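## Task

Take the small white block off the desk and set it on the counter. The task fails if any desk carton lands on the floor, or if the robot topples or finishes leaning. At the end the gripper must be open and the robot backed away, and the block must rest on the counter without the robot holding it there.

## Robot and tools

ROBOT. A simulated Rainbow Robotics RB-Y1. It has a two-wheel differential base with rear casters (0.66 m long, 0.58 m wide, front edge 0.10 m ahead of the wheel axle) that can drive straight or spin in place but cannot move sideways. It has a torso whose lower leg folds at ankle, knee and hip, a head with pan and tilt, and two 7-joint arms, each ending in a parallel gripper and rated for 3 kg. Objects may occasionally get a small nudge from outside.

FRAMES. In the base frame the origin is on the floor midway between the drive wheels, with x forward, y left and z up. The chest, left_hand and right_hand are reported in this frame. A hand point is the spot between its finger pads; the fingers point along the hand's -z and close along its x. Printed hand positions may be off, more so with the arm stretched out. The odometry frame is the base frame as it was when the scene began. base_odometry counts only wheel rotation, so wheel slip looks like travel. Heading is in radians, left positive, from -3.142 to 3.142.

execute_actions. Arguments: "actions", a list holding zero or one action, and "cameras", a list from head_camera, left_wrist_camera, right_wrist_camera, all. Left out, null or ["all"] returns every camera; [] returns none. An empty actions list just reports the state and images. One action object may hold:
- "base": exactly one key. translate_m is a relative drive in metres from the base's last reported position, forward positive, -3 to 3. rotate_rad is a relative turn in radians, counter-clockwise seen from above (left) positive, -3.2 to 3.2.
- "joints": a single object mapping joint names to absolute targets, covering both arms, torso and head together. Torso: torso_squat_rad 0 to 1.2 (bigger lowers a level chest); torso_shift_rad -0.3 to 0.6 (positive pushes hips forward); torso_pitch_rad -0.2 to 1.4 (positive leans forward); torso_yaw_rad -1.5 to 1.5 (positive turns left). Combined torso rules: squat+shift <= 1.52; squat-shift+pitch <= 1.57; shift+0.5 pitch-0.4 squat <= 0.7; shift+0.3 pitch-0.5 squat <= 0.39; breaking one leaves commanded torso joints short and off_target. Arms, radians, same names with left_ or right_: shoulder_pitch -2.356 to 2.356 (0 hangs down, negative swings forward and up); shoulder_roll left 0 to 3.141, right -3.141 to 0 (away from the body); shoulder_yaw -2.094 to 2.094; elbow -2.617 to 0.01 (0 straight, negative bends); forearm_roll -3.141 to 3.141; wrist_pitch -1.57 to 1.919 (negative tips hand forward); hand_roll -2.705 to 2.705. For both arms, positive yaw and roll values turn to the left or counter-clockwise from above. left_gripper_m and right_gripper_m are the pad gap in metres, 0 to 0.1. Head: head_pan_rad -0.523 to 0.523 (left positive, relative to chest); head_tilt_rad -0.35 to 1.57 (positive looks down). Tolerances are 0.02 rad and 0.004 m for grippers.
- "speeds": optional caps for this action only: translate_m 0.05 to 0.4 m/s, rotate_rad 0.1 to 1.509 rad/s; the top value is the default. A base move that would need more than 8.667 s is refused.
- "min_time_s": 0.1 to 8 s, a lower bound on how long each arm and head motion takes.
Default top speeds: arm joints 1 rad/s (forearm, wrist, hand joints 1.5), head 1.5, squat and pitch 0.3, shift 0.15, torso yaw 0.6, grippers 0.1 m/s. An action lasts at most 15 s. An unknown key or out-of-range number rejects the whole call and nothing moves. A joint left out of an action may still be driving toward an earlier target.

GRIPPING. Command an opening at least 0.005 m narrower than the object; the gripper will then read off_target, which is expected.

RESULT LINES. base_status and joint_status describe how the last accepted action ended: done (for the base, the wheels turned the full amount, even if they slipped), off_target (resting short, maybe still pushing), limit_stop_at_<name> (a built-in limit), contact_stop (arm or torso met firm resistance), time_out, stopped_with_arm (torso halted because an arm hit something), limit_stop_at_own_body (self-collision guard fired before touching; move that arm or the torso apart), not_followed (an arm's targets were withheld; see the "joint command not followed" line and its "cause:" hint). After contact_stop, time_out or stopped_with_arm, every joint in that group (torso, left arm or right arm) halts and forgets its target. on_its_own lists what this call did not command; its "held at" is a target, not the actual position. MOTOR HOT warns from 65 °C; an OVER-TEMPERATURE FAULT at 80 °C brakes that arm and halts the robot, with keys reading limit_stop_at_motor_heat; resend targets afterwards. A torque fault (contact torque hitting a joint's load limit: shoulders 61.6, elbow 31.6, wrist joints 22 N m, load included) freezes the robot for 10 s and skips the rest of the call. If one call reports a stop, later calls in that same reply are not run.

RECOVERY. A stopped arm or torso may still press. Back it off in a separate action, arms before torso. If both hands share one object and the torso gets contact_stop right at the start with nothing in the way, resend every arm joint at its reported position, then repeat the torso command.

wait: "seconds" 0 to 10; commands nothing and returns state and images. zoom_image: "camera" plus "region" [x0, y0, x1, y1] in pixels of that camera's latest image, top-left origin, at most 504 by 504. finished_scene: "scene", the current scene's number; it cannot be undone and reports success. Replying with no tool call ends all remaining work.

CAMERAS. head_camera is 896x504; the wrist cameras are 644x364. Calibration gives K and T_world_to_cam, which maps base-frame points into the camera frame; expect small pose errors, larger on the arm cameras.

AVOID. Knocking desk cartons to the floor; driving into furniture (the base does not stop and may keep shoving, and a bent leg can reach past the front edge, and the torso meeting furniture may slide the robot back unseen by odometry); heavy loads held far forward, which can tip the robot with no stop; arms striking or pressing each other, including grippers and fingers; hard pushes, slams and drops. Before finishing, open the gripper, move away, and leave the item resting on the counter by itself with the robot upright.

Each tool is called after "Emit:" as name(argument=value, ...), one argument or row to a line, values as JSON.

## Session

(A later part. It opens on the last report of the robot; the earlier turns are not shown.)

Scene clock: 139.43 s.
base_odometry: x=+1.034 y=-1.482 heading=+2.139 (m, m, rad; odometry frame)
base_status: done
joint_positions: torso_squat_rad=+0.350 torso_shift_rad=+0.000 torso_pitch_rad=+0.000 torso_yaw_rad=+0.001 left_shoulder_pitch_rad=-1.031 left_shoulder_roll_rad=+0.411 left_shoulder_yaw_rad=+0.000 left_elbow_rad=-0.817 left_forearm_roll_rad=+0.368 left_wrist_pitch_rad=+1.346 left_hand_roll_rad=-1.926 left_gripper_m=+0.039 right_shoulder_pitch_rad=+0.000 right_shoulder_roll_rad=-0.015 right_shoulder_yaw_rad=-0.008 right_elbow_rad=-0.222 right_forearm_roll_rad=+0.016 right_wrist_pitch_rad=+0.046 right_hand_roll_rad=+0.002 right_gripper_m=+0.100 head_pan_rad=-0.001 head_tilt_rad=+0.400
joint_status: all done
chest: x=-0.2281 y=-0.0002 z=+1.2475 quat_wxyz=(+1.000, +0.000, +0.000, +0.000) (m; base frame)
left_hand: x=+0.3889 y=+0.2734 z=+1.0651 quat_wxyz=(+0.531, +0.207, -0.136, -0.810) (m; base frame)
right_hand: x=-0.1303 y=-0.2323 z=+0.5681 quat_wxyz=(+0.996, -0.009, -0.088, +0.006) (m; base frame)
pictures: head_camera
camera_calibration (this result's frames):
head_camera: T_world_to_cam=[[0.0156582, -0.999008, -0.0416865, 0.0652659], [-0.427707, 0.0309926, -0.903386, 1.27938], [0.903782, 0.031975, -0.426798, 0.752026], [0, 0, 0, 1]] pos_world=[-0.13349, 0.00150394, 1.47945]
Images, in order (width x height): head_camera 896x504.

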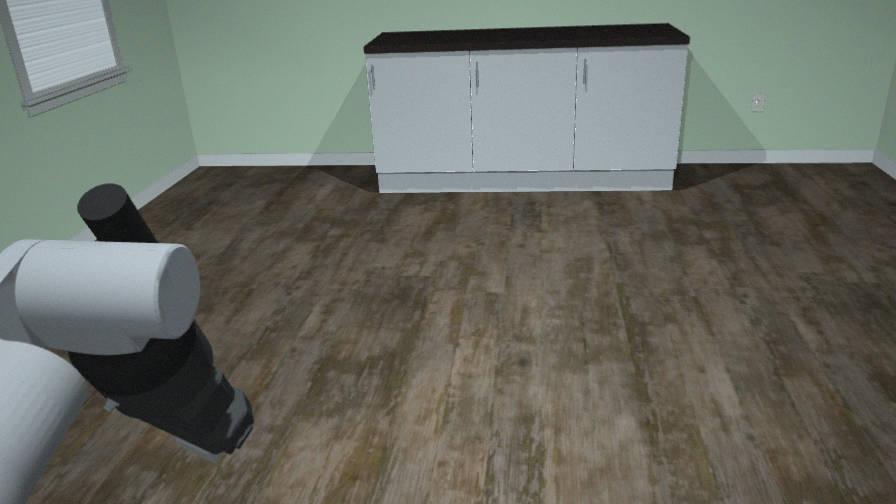

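Emit:
execute_actions(
  actions=[
    {"base": {"translate_m": 2.0}},
  ],
  cameras=[],
)

Emit:
execute_actions(
  actions=[
    {"base": {"translate_m": 1.3}, "joints": {"head_tilt_rad": 0.7}},
  ],
  cameras=["head_camera"],
)

Scene clock: 153.53 s.
base_odometry: x=-0.043 y=+0.203 heading=+2.140 (m, m, rad; odometry frame)
base_status: done
joint_positions: torso_squat_rad=+0.350 torso_shift_rad=+0.000 torso_pitch_rad=+0.000 torso_yaw_rad=+0.001 left_shoulder_pitch_rad=-1.031 left_shoulder_roll_rad=+0.411 left_shoulder_yaw_rad=+0.000 left_elbow_rad=-0.816 left_forearm_roll_rad=+0.368 left_wrist_pitch_rad=+1.346 left_hand_roll_rad=-1.926 left_gripper_m=+0.039 right_shoulder_pitch_rad=+0.000 right_shoulder_roll_rad=-0.015 right_shoulder_yaw_rad=-0.008 right_elbow_rad=-0.222 right_forearm_roll_rad=+0.016 right_wrist_pitch_rad=+0.046 right_hand_roll_rad=+0.002 right_gripper_m=+0.100 head_pan_rad=-0.001 head_tilt_rad=+0.400
joint_status: not commanded
chest: x=-0.2280 y=-0.0002 z=+1.2475 quat_wxyz=(+1.000, +0.000, +0.000, +0.000) (m; base frame)
left_hand: x=+0.3890 y=+0.2734 z=+1.0650 quat_wxyz=(+0.531, +0.207, -0.136, -0.810) (m; base frame)
right_hand: x=-0.1303 y=-0.2323 z=+0.5681 quat_wxyz=(+0.996, -0.009, -0.088, +0.006) (m; base frame)
pictures: none
No camera images: the call's "cameras" was empty. Leave "cameras" out to get every camera's image.

Scene clock: 158.33 s.
base_odometry: x=-0.744 y=+1.298 heading=+2.140 (m, m, rad; odometry frame)
base_status: done
joint_positions: torso_squat_rad=+0.350 torso_shift_rad=+0.000 torso_pitch_rad=+0.000 torso_yaw_rad=+0.001 left_shoulder_pitch_rad=-1.031 left_shoulder_roll_rad=+0.411 left_shoulder_yaw_rad=+0.000 left_elbow_rad=-0.816 left_forearm_roll_rad=+0.368 left_wrist_pitch_rad=+1.346 left_hand_roll_rad=-1.926 left_gripper_m=+0.039 right_shoulder_pitch_rad=+0.000 right_shoulder_roll_rad=-0.015 right_shoulder_yaw_rad=-0.008 right_elbow_rad=-0.222 right_forearm_roll_rad=+0.016 right_wrist_pitch_rad=+0.046 right_hand_roll_rad=+0.002 right_gripper_m=+0.100 head_pan_rad=-0.001 head_tilt_rad=+0.700
joint_status: all done
chest: x=-0.2280 y=-0.0002 z=+1.2475 quat_wxyz=(+1.000, +0.000, +0.000, +0.000) (m; base frame)
left_hand: x=+0.3890 y=+0.2734 z=+1.0650 quat_wxyz=(+0.531, +0.207, -0.136, -0.810) (m; base frame)
right_hand: x=-0.1303 y=-0.2323 z=+0.5681 quat_wxyz=(+0.996, -0.009, -0.088, +0.006) (m; base frame)
pictures: head_camera
camera_calibration (this result's frames):
head_camera: T_world_to_cam=[[0.00268068, -0.999013, -0.0443317, 0.0664197], [-0.675674, 0.0308719, -0.736554, 0.98688], [0.737196, 0.0319282, -0.674924, 1.07673], [0, 0, 0, 1]] pos_world=[-0.127131, 0.00150917, 1.45655]
Images, in order (width x height): head_camera 896x504.

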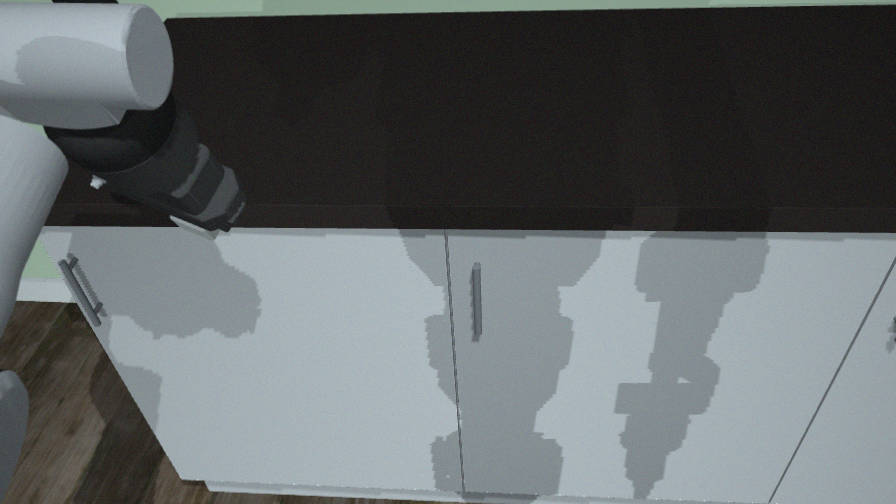

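Emit:
execute_actions(
  actions=[],
)

Scene clock: 171.73 s.
base_odometry: x=-0.744 y=+1.298 heading=+2.140 (m, m, rad; odometry frame)
base_status: done
joint_positions: torso_squat_rad=+0.350 torso_shift_rad=+0.000 torso_pitch_rad=+0.000 torso_yaw_rad=+0.001 left_shoulder_pitch_rad=-1.031 left_shoulder_roll_rad=+0.411 left_shoulder_yaw_rad=+0.000 left_elbow_rad=-0.816 left_forearm_roll_rad=+0.368 left_wrist_pitch_rad=+1.346 left_hand_roll_rad=-1.926 left_gripper_m=+0.039 right_shoulder_pitch_rad=+0.000 right_shoulder_roll_rad=-0.015 right_shoulder_yaw_rad=-0.008 right_elbow_rad=-0.222 right_forearm_roll_rad=+0.016 right_wrist_pitch_rad=+0.046 right_hand_roll_rad=+0.002 right_gripper_m=+0.100 head_pan_rad=-0.001 head_tilt_rad=+0.700
joint_status: all done
chest: x=-0.2280 y=-0.0002 z=+1.2475 quat_wxyz=(+1.000, +0.000, +0.000, +0.000) (m; base frame)
left_hand: x=+0.3890 y=+0.2734 z=+1.0650 quat_wxyz=(+0.531, +0.207, -0.136, -0.810) (m; base frame)
right_hand: x=-0.1303 y=-0.2323 z=+0.5681 quat_wxyz=(+0.996, -0.009, -0.088, +0.006) (m; base frame)
pictures: head_camera, left_wrist_camera, right_wrist_camera
camera_calibration (this result's frames):
head_camera: T_world_to_cam=[[0.00268075, -0.999013, -0.044332, 0.0664198], [-0.675672, 0.0308721, -0.736555, 0.986881], [0.737197, 0.0319284, -0.674923, 1.07673], [0, 0, 0, 1]] pos_world=[-0.127133, 0.00150891, 1.45655]
left_wrist_camera: T_world_to_cam=[[-0.320232, -0.933292, -0.162534, 0.549328], [-0.94122, 0.293977, 0.16638, 0.151311], [-0.1075, 0.206261, -0.972574, 1.10559], [0, 0, 0, 1]] pos_world=[0.43718, 0.240162, 1.13938]
right_wrist_camera: T_world_to_cam=[[-0.987166, -0.0291481, -0.157017, -0.0482766], [-0.125181, 0.751747, 0.647461, -0.181224], [0.0991648, 0.658807, -0.745748, 0.678787], [0, 0, 0, 1]] pos_world=[-0.137655, -0.312362, 0.615959]
Images, in order (width x height): head_camera 896x504, left_wrist_camera 644x364, right_wrist_camera 644x364.

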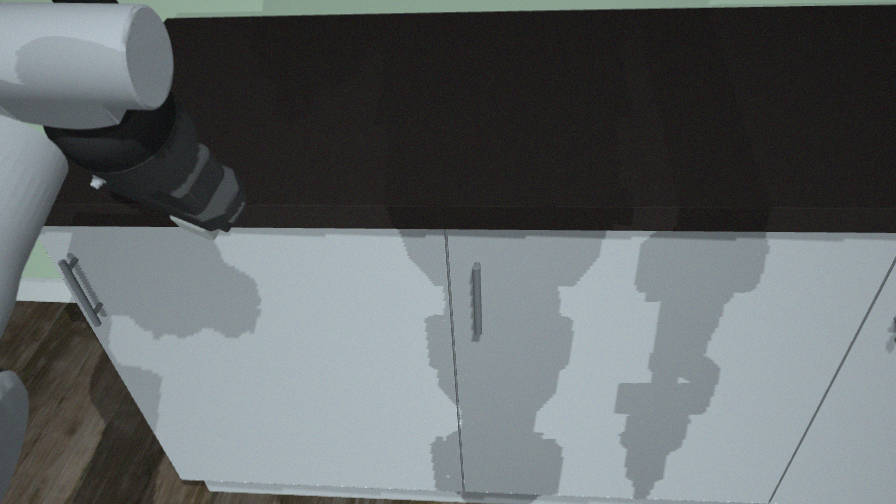

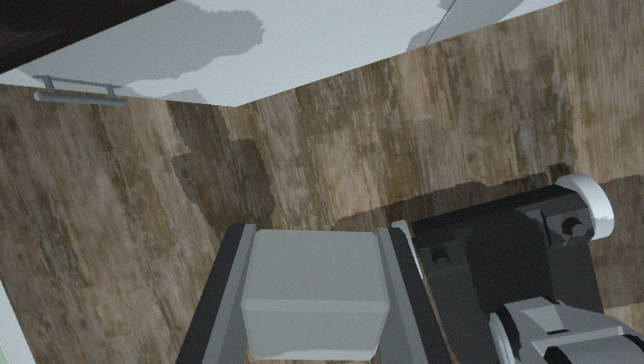

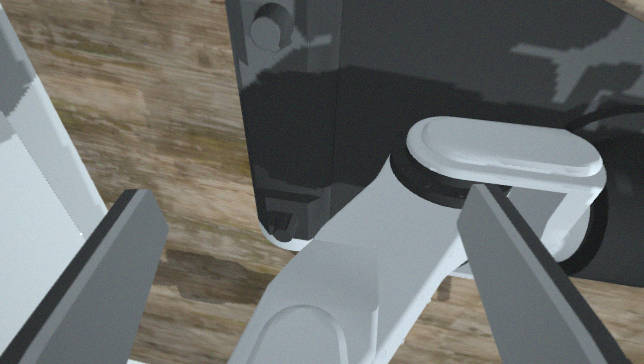

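Emit:
execute_actions(
  actions=[
    {"base": {"translate_m": 0.33}},
  ],
  cameras=["head_camera", "left_wrist_camera"],
)

Scene clock: 190.03 s.
base_odometry: x=-0.922 y=+1.576 heading=+2.141 (m, m, rad; odometry frame)
base_status: done
joint_positions: torso_squat_rad=+0.350 torso_shift_rad=+0.000 torso_pitch_rad=+0.000 torso_yaw_rad=+0.001 left_shoulder_pitch_rad=-1.031 left_shoulder_roll_rad=+0.411 left_shoulder_yaw_rad=+0.000 left_elbow_rad=-0.817 left_forearm_roll_rad=+0.368 left_wrist_pitch_rad=+1.346 left_hand_roll_rad=-1.926 left_gripper_m=+0.039 right_shoulder_pitch_rad=+0.000 right_shoulder_roll_rad=-0.015 right_shoulder_yaw_rad=-0.008 right_elbow_rad=-0.222 right_forearm_roll_rad=+0.016 right_wrist_pitch_rad=+0.046 right_hand_roll_rad=+0.002 right_gripper_m=+0.100 head_pan_rad=-0.001 head_tilt_rad=+0.700
joint_status: not commanded
chest: x=-0.2279 y=-0.0002 z=+1.2475 quat_wxyz=(+1.000, +0.000, +0.000, +0.000) (m; base frame)
left_hand: x=+0.3891 y=+0.2734 z=+1.0649 quat_wxyz=(+0.531, +0.207, -0.136, -0.810) (m; base frame)
right_hand: x=-0.1303 y=-0.2323 z=+0.5680 quat_wxyz=(+0.996, -0.009, -0.088, +0.006) (m; base frame)
pictures: head_camera, left_wrist_camera
camera_calibration (this result's frames):
head_camera: T_world_to_cam=[[0.00267456, -0.999013, -0.0443323, 0.0664189], [-0.675772, 0.0308722, -0.736464, 0.986799], [0.737106, 0.0319282, -0.675023, 1.07678], [0, 0, 0, 1]] pos_world=[-0.127027, 0.00150899, 1.45654]
left_wrist_camera: T_world_to_cam=[[-0.320261, -0.933288, -0.162502, 0.549307], [-0.941199, 0.293989, 0.166476, 0.151266], [-0.107596, 0.206262, -0.972563, 1.10556], [0, 0, 0, 1]] pos_world=[0.437247, 0.240155, 1.13931]
Images, in order (width x height): head_camera 896x504, left_wrist_camera 644x364.

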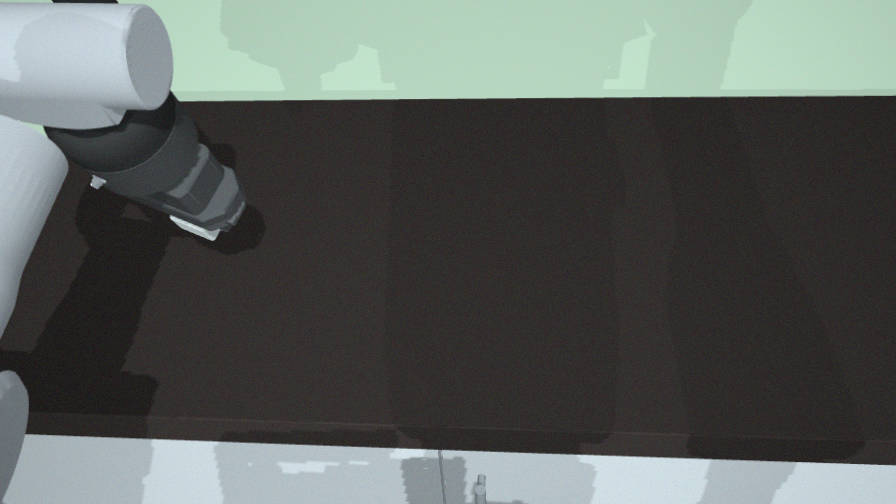

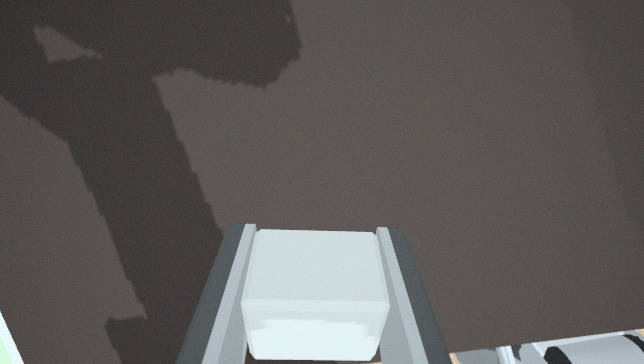

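The hand is now well over the countertop. Moving to the placing pose.

Emit:
execute_actions(
  actions=[
    {"joints": {"torso_squat_rad": 0.15, "torso_shift_rad": 0.1, "torso_pitch_rad": 0.3, "left_shoulder_pitch_rad": -0.9044, "left_shoulder_roll_rad": 0.441, "left_shoulder_yaw_rad": 0.0, "left_elbow_rad": -1.1856, "left_forearm_roll_rad": 0.418, "left_wrist_pitch_rad": 1.7735}, "min_time_s": 1.5},
  ],
  cameras=["head_camera", "left_wrist_camera"],
)

Scene clock: 194.77 s.
base_odometry: x=-0.922 y=+1.576 heading=+2.141 (m, m, rad; odometry frame)
base_status: not commanded
joint_positions: torso_squat_rad=+0.150 torso_shift_rad=+0.100 torso_pitch_rad=+0.300 torso_yaw_rad=+0.001 left_shoulder_pitch_rad=-0.905 left_shoulder_roll_rad=+0.441 left_shoulder_yaw_rad=+0.000 left_elbow_rad=-1.186 left_forearm_roll_rad=+0.418 left_wrist_pitch_rad=+1.773 left_hand_roll_rad=-1.926 left_gripper_m=+0.039 right_shoulder_pitch_rad=+0.000 right_shoulder_roll_rad=-0.015 right_shoulder_yaw_rad=-0.008 right_elbow_rad=-0.222 right_forearm_roll_rad=+0.016 right_wrist_pitch_rad=+0.046 right_hand_roll_rad=+0.002 right_gripper_m=+0.100 head_pan_rad=-0.001 head_tilt_rad=+0.700
joint_status: all done
chest: x=-0.0674 y=-0.0002 z=+1.2648 quat_wxyz=(+0.989, +0.000, +0.149, +0.001) (m; base frame)
left_hand: x=+0.3987 y=+0.2702 z=+0.9428 quat_wxyz=(+0.512, +0.000, +0.000, -0.859) (m; base frame)
right_hand: x=-0.1749 y=-0.2323 z=+0.5868 quat_wxyz=(+0.998, -0.008, +0.062, +0.008) (m; base frame)
pictures: head_camera, left_wrist_camera
camera_calibration (this result's frames):
head_camera: T_world_to_cam=[[-0.010455, -0.999014, -0.0431568, 0.0643789], [-0.863211, 0.0308021, -0.503903, 0.801239], [0.504735, 0.0319851, -0.862681, 1.19181], [0, 0, 0, 1]] pos_world=[0.0907631, 0.00151539, 1.43468]
left_wrist_camera: T_world_to_cam=[[-0.437451, -0.899173, 0.0111445, 0.40337], [-0.718351, 0.356882, 0.597166, -0.330324], [-0.540933, 0.253225, -0.80204, 0.987826], [0, 0, 0, 1]] pos_world=[0.473514, 0.230443, 0.985039]
Images, in order (width x height): head_camera 896x504, left_wrist_camera 644x364.

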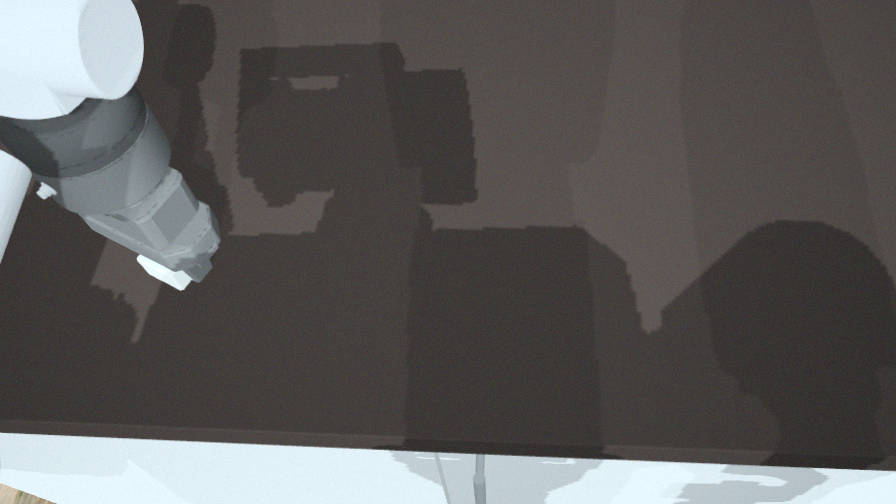

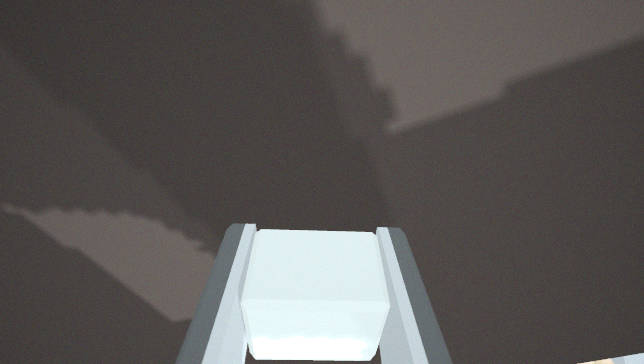

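Emit:
execute_actions(
  actions=[
    {"joints": {"torso_squat_rad": 0.26}},
  ],
  cameras=["head_camera", "left_wrist_camera"],
)

Scene clock: 199.23 s.
base_odometry: x=-0.922 y=+1.576 heading=+2.141 (m, m, rad; odometry frame)
base_status: not commanded
joint_positions: torso_squat_rad=+0.258 torso_shift_rad=+0.095 torso_pitch_rad=+0.288 torso_yaw_rad=+0.002 left_shoulder_pitch_rad=-0.912 left_shoulder_roll_rad=+0.444 left_shoulder_yaw_rad=+0.002 left_elbow_rad=-1.189 left_forearm_roll_rad=+0.418 left_wrist_pitch_rad=+1.774 left_hand_roll_rad=-1.926 left_gripper_m=+0.039 right_shoulder_pitch_rad=+0.000 right_shoulder_roll_rad=-0.015 right_shoulder_yaw_rad=-0.008 right_elbow_rad=-0.222 right_forearm_roll_rad=+0.016 right_wrist_pitch_rad=+0.046 right_hand_roll_rad=+0.002 right_gripper_m=+0.100 head_pan_rad=-0.001 head_tilt_rad=+0.700
joint_status: torso_squat_rad contact_stop (moved +0.108 of +0.110)
chest: x=-0.0759 y=-0.0007 z=+1.2510 quat_wxyz=(+0.990, +0.001, +0.143, +0.001) (m; base frame)
left_hand: x=+0.3976 y=+0.2706 z=+0.9397 quat_wxyz=(+0.512, +0.011, -0.005, -0.859) (m; base frame)
right_hand: x=-0.1750 y=-0.2321 z=+0.5715 quat_wxyz=(+0.998, -0.007, +0.056, +0.008) (m; base frame)
pictures: head_camera, left_wrist_camera
camera_calibration (this result's frames):
head_camera: T_world_to_cam=[[-0.0090994, -0.998972, -0.0444114, 0.0649177], [-0.857016, 0.030674, -0.514375, 0.800506], [0.515209, 0.0333808, -0.856414, 1.17717], [0, 0, 0, 1]] pos_world=[0.0801516, 0.00100146, 1.42278]
left_wrist_camera: T_world_to_cam=[[-0.437763, -0.89909, -0.000536994, 0.414352], [-0.732067, 0.356094, 0.580754, -0.308303], [-0.521959, 0.254626, -0.814079, 0.98801], [0, 0, 0, 1]] pos_world=[0.47139, 0.230752, 0.983589]
Images, in order (width x height): head_camera 896x504, left_wrist_camera 644x364.

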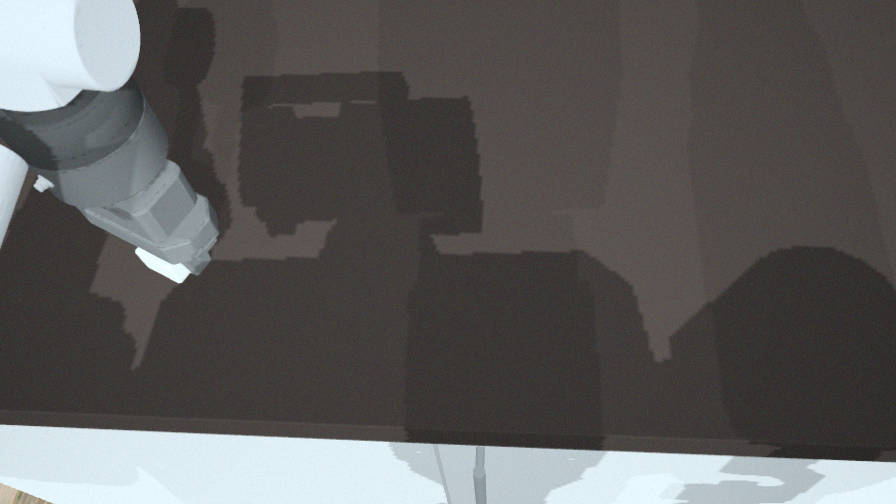

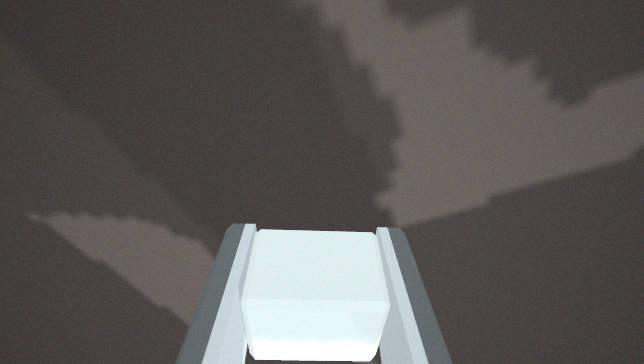

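The block has touched down on the counter (contact stop). Opening the gripper.

Emit:
execute_actions(
  actions=[
    {"joints": {"left_gripper_m": 0.1}},
  ],
  cameras=["left_wrist_camera"],
)

Scene clock: 202.40 s.
base_odometry: x=-0.922 y=+1.576 heading=+2.141 (m, m, rad; odometry frame)
base_status: not commanded
joint_positions: torso_squat_rad=+0.258 torso_shift_rad=+0.095 torso_pitch_rad=+0.288 torso_yaw_rad=+0.002 left_shoulder_pitch_rad=-0.913 left_shoulder_roll_rad=+0.445 left_shoulder_yaw_rad=+0.002 left_elbow_rad=-1.189 left_forearm_roll_rad=+0.418 left_wrist_pitch_rad=+1.774 left_hand_roll_rad=-1.926 left_gripper_m=+0.099 right_shoulder_pitch_rad=+0.000 right_shoulder_roll_rad=-0.015 right_shoulder_yaw_rad=-0.008 right_elbow_rad=-0.222 right_forearm_roll_rad=+0.016 right_wrist_pitch_rad=+0.046 right_hand_roll_rad=+0.002 right_gripper_m=+0.100 head_pan_rad=-0.001 head_tilt_rad=+0.700
joint_status: all done
chest: x=-0.0759 y=-0.0007 z=+1.2510 quat_wxyz=(+0.990, +0.001, +0.143, +0.001) (m; base frame)
left_hand: x=+0.3981 y=+0.2712 z=+0.9402 quat_wxyz=(+0.512, +0.011, -0.005, -0.859) (m; base frame)
right_hand: x=-0.1750 y=-0.2321 z=+0.5715 quat_wxyz=(+0.998, -0.007, +0.056, +0.008) (m; base frame)
pictures: left_wrist_camera
camera_calibration (this result's frames):
left_wrist_camera: T_world_to_cam=[[-0.437101, -0.89941, -0.00189005, 0.416223], [-0.733134, 0.355075, 0.580031, -0.307073], [-0.521015, 0.254918, -0.814592, 0.988494], [0, 0, 0, 1]] pos_world=[0.471826, 0.231404, 0.984118]
Images, in order (width x height): left_wrist_camera 644x364.

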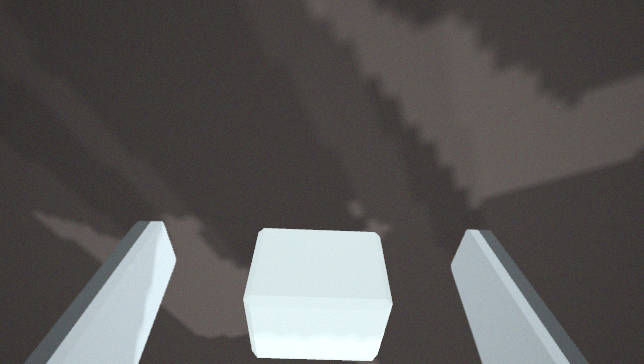

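Released. Now raise the torso (lifting the hand straight away from the block), then back up.

Emit:
execute_actions(
  actions=[
    {"joints": {"torso_squat_rad": 0.0, "torso_shift_rad": 0.0, "torso_pitch_rad": 0.0}},
  ],
  cameras=["head_camera"],
)

Emit:
execute_actions(
  actions=[
    {"base": {"translate_m": -0.5}},
  ],
  cameras=["head_camera"],
)

Scene clock: 207.37 s.
base_odometry: x=-0.922 y=+1.576 heading=+2.141 (m, m, rad; odometry frame)
base_status: not commanded
joint_positions: torso_squat_rad=+0.000 torso_shift_rad=+0.000 torso_pitch_rad=+0.000 torso_yaw_rad=+0.002 left_shoulder_pitch_rad=-0.905 left_shoulder_roll_rad=+0.441 left_shoulder_yaw_rad=+0.000 left_elbow_rad=-1.186 left_forearm_roll_rad=+0.418 left_wrist_pitch_rad=+1.774 left_hand_roll_rad=-1.926 left_gripper_m=+0.100 right_shoulder_pitch_rad=+0.000 right_shoulder_roll_rad=-0.015 right_shoulder_yaw_rad=-0.008 right_elbow_rad=-0.222 right_forearm_roll_rad=+0.016 right_wrist_pitch_rad=+0.046 right_hand_roll_rad=+0.002 right_gripper_m=+0.100 head_pan_rad=-0.001 head_tilt_rad=+0.700
joint_status: all done
chest: x=-0.2281 y=-0.0004 z=+1.2899 quat_wxyz=(+1.000, +0.000, +0.000, +0.001) (m; base frame)
left_hand: x=+0.3122 y=+0.2709 z=+1.1206 quat_wxyz=(+0.507, +0.129, -0.077, -0.849) (m; base frame)
right_hand: x=-0.1301 y=-0.2322 z=+0.6105 quat_wxyz=(+0.996, -0.009, -0.088, +0.007) (m; base frame)
pictures: head_camera
camera_calibration (this result's frames):
head_camera: T_world_to_cam=[[0.00361129, -0.999001, -0.0445318, 0.0686205], [-0.675552, 0.0303967, -0.736685, 1.01823], [0.737303, 0.032744, -0.674768, 1.10532], [0, 0, 0, 1]] pos_world=[-0.127336, 0.00140874, 1.499]
Images, in order (width x height): head_camera 896x504.

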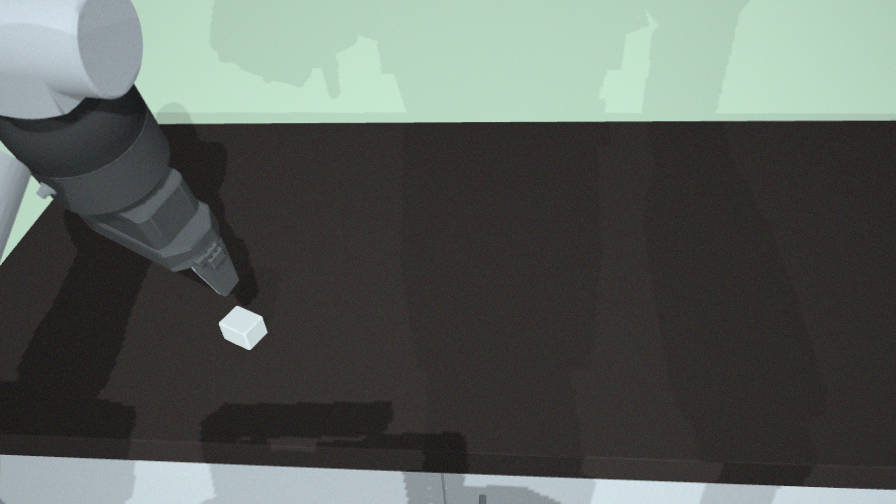

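Scene clock: 210.73 s.
base_odometry: x=-0.652 y=+1.155 heading=+2.142 (m, m, rad; odometry frame)
base_status: done
joint_positions: torso_squat_rad=+0.000 torso_shift_rad=+0.000 torso_pitch_rad=+0.000 torso_yaw_rad=+0.002 left_shoulder_pitch_rad=-0.905 left_shoulder_roll_rad=+0.441 left_shoulder_yaw_rad=+0.000 left_elbow_rad=-1.186 left_forearm_roll_rad=+0.418 left_wrist_pitch_rad=+1.774 left_hand_roll_rad=-1.926 left_gripper_m=+0.100 right_shoulder_pitch_rad=+0.000 right_shoulder_roll_rad=-0.015 right_shoulder_yaw_rad=-0.008 right_elbow_rad=-0.222 right_forearm_roll_rad=+0.016 right_wrist_pitch_rad=+0.046 right_hand_roll_rad=+0.002 right_gripper_m=+0.100 head_pan_rad=-0.001 head_tilt_rad=+0.700
joint_status: not commanded
chest: x=-0.2281 y=-0.0003 z=+1.2899 quat_wxyz=(+1.000, +0.000, +0.000, +0.001) (m; base frame)
left_hand: x=+0.3121 y=+0.2709 z=+1.1203 quat_wxyz=(+0.507, +0.129, -0.077, -0.849) (m; base frame)
right_hand: x=-0.1302 y=-0.2322 z=+0.6105 quat_wxyz=(+0.996, -0.009, -0.088, +0.007) (m; base frame)
pictures: head_camera
camera_calibration (this result's frames):
head_camera: T_world_to_cam=[[0.00357978, -0.999009, -0.0443562, 0.0685106], [-0.675584, 0.030287, -0.736661, 1.01822], [0.737275, 0.0326034, -0.674806, 1.10532], [0, 0, 0, 1]] pos_world=[-0.127272, 0.00156673, 1.499]
Images, in order (width x height): head_camera 896x504.

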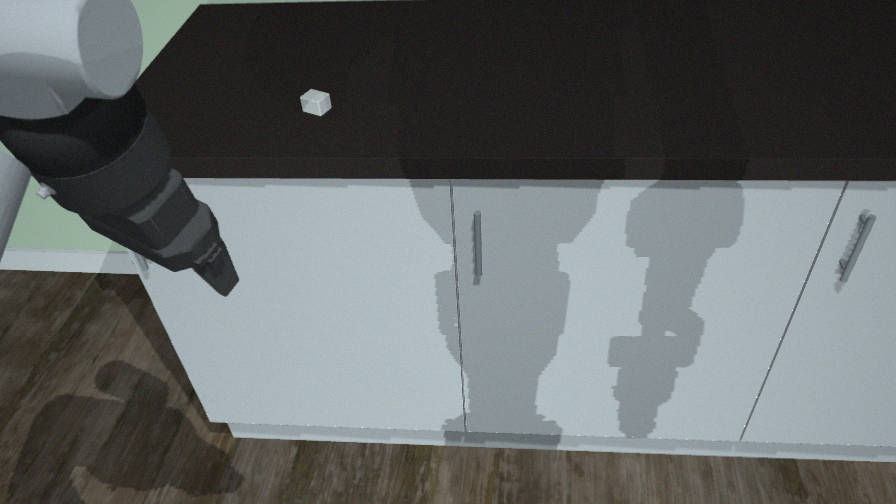

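The block rests on the counter, well inside the edge, and the robot is clear.

Emit:
finished_scene(
  scene=2,
)

The scene is finished: the task was done.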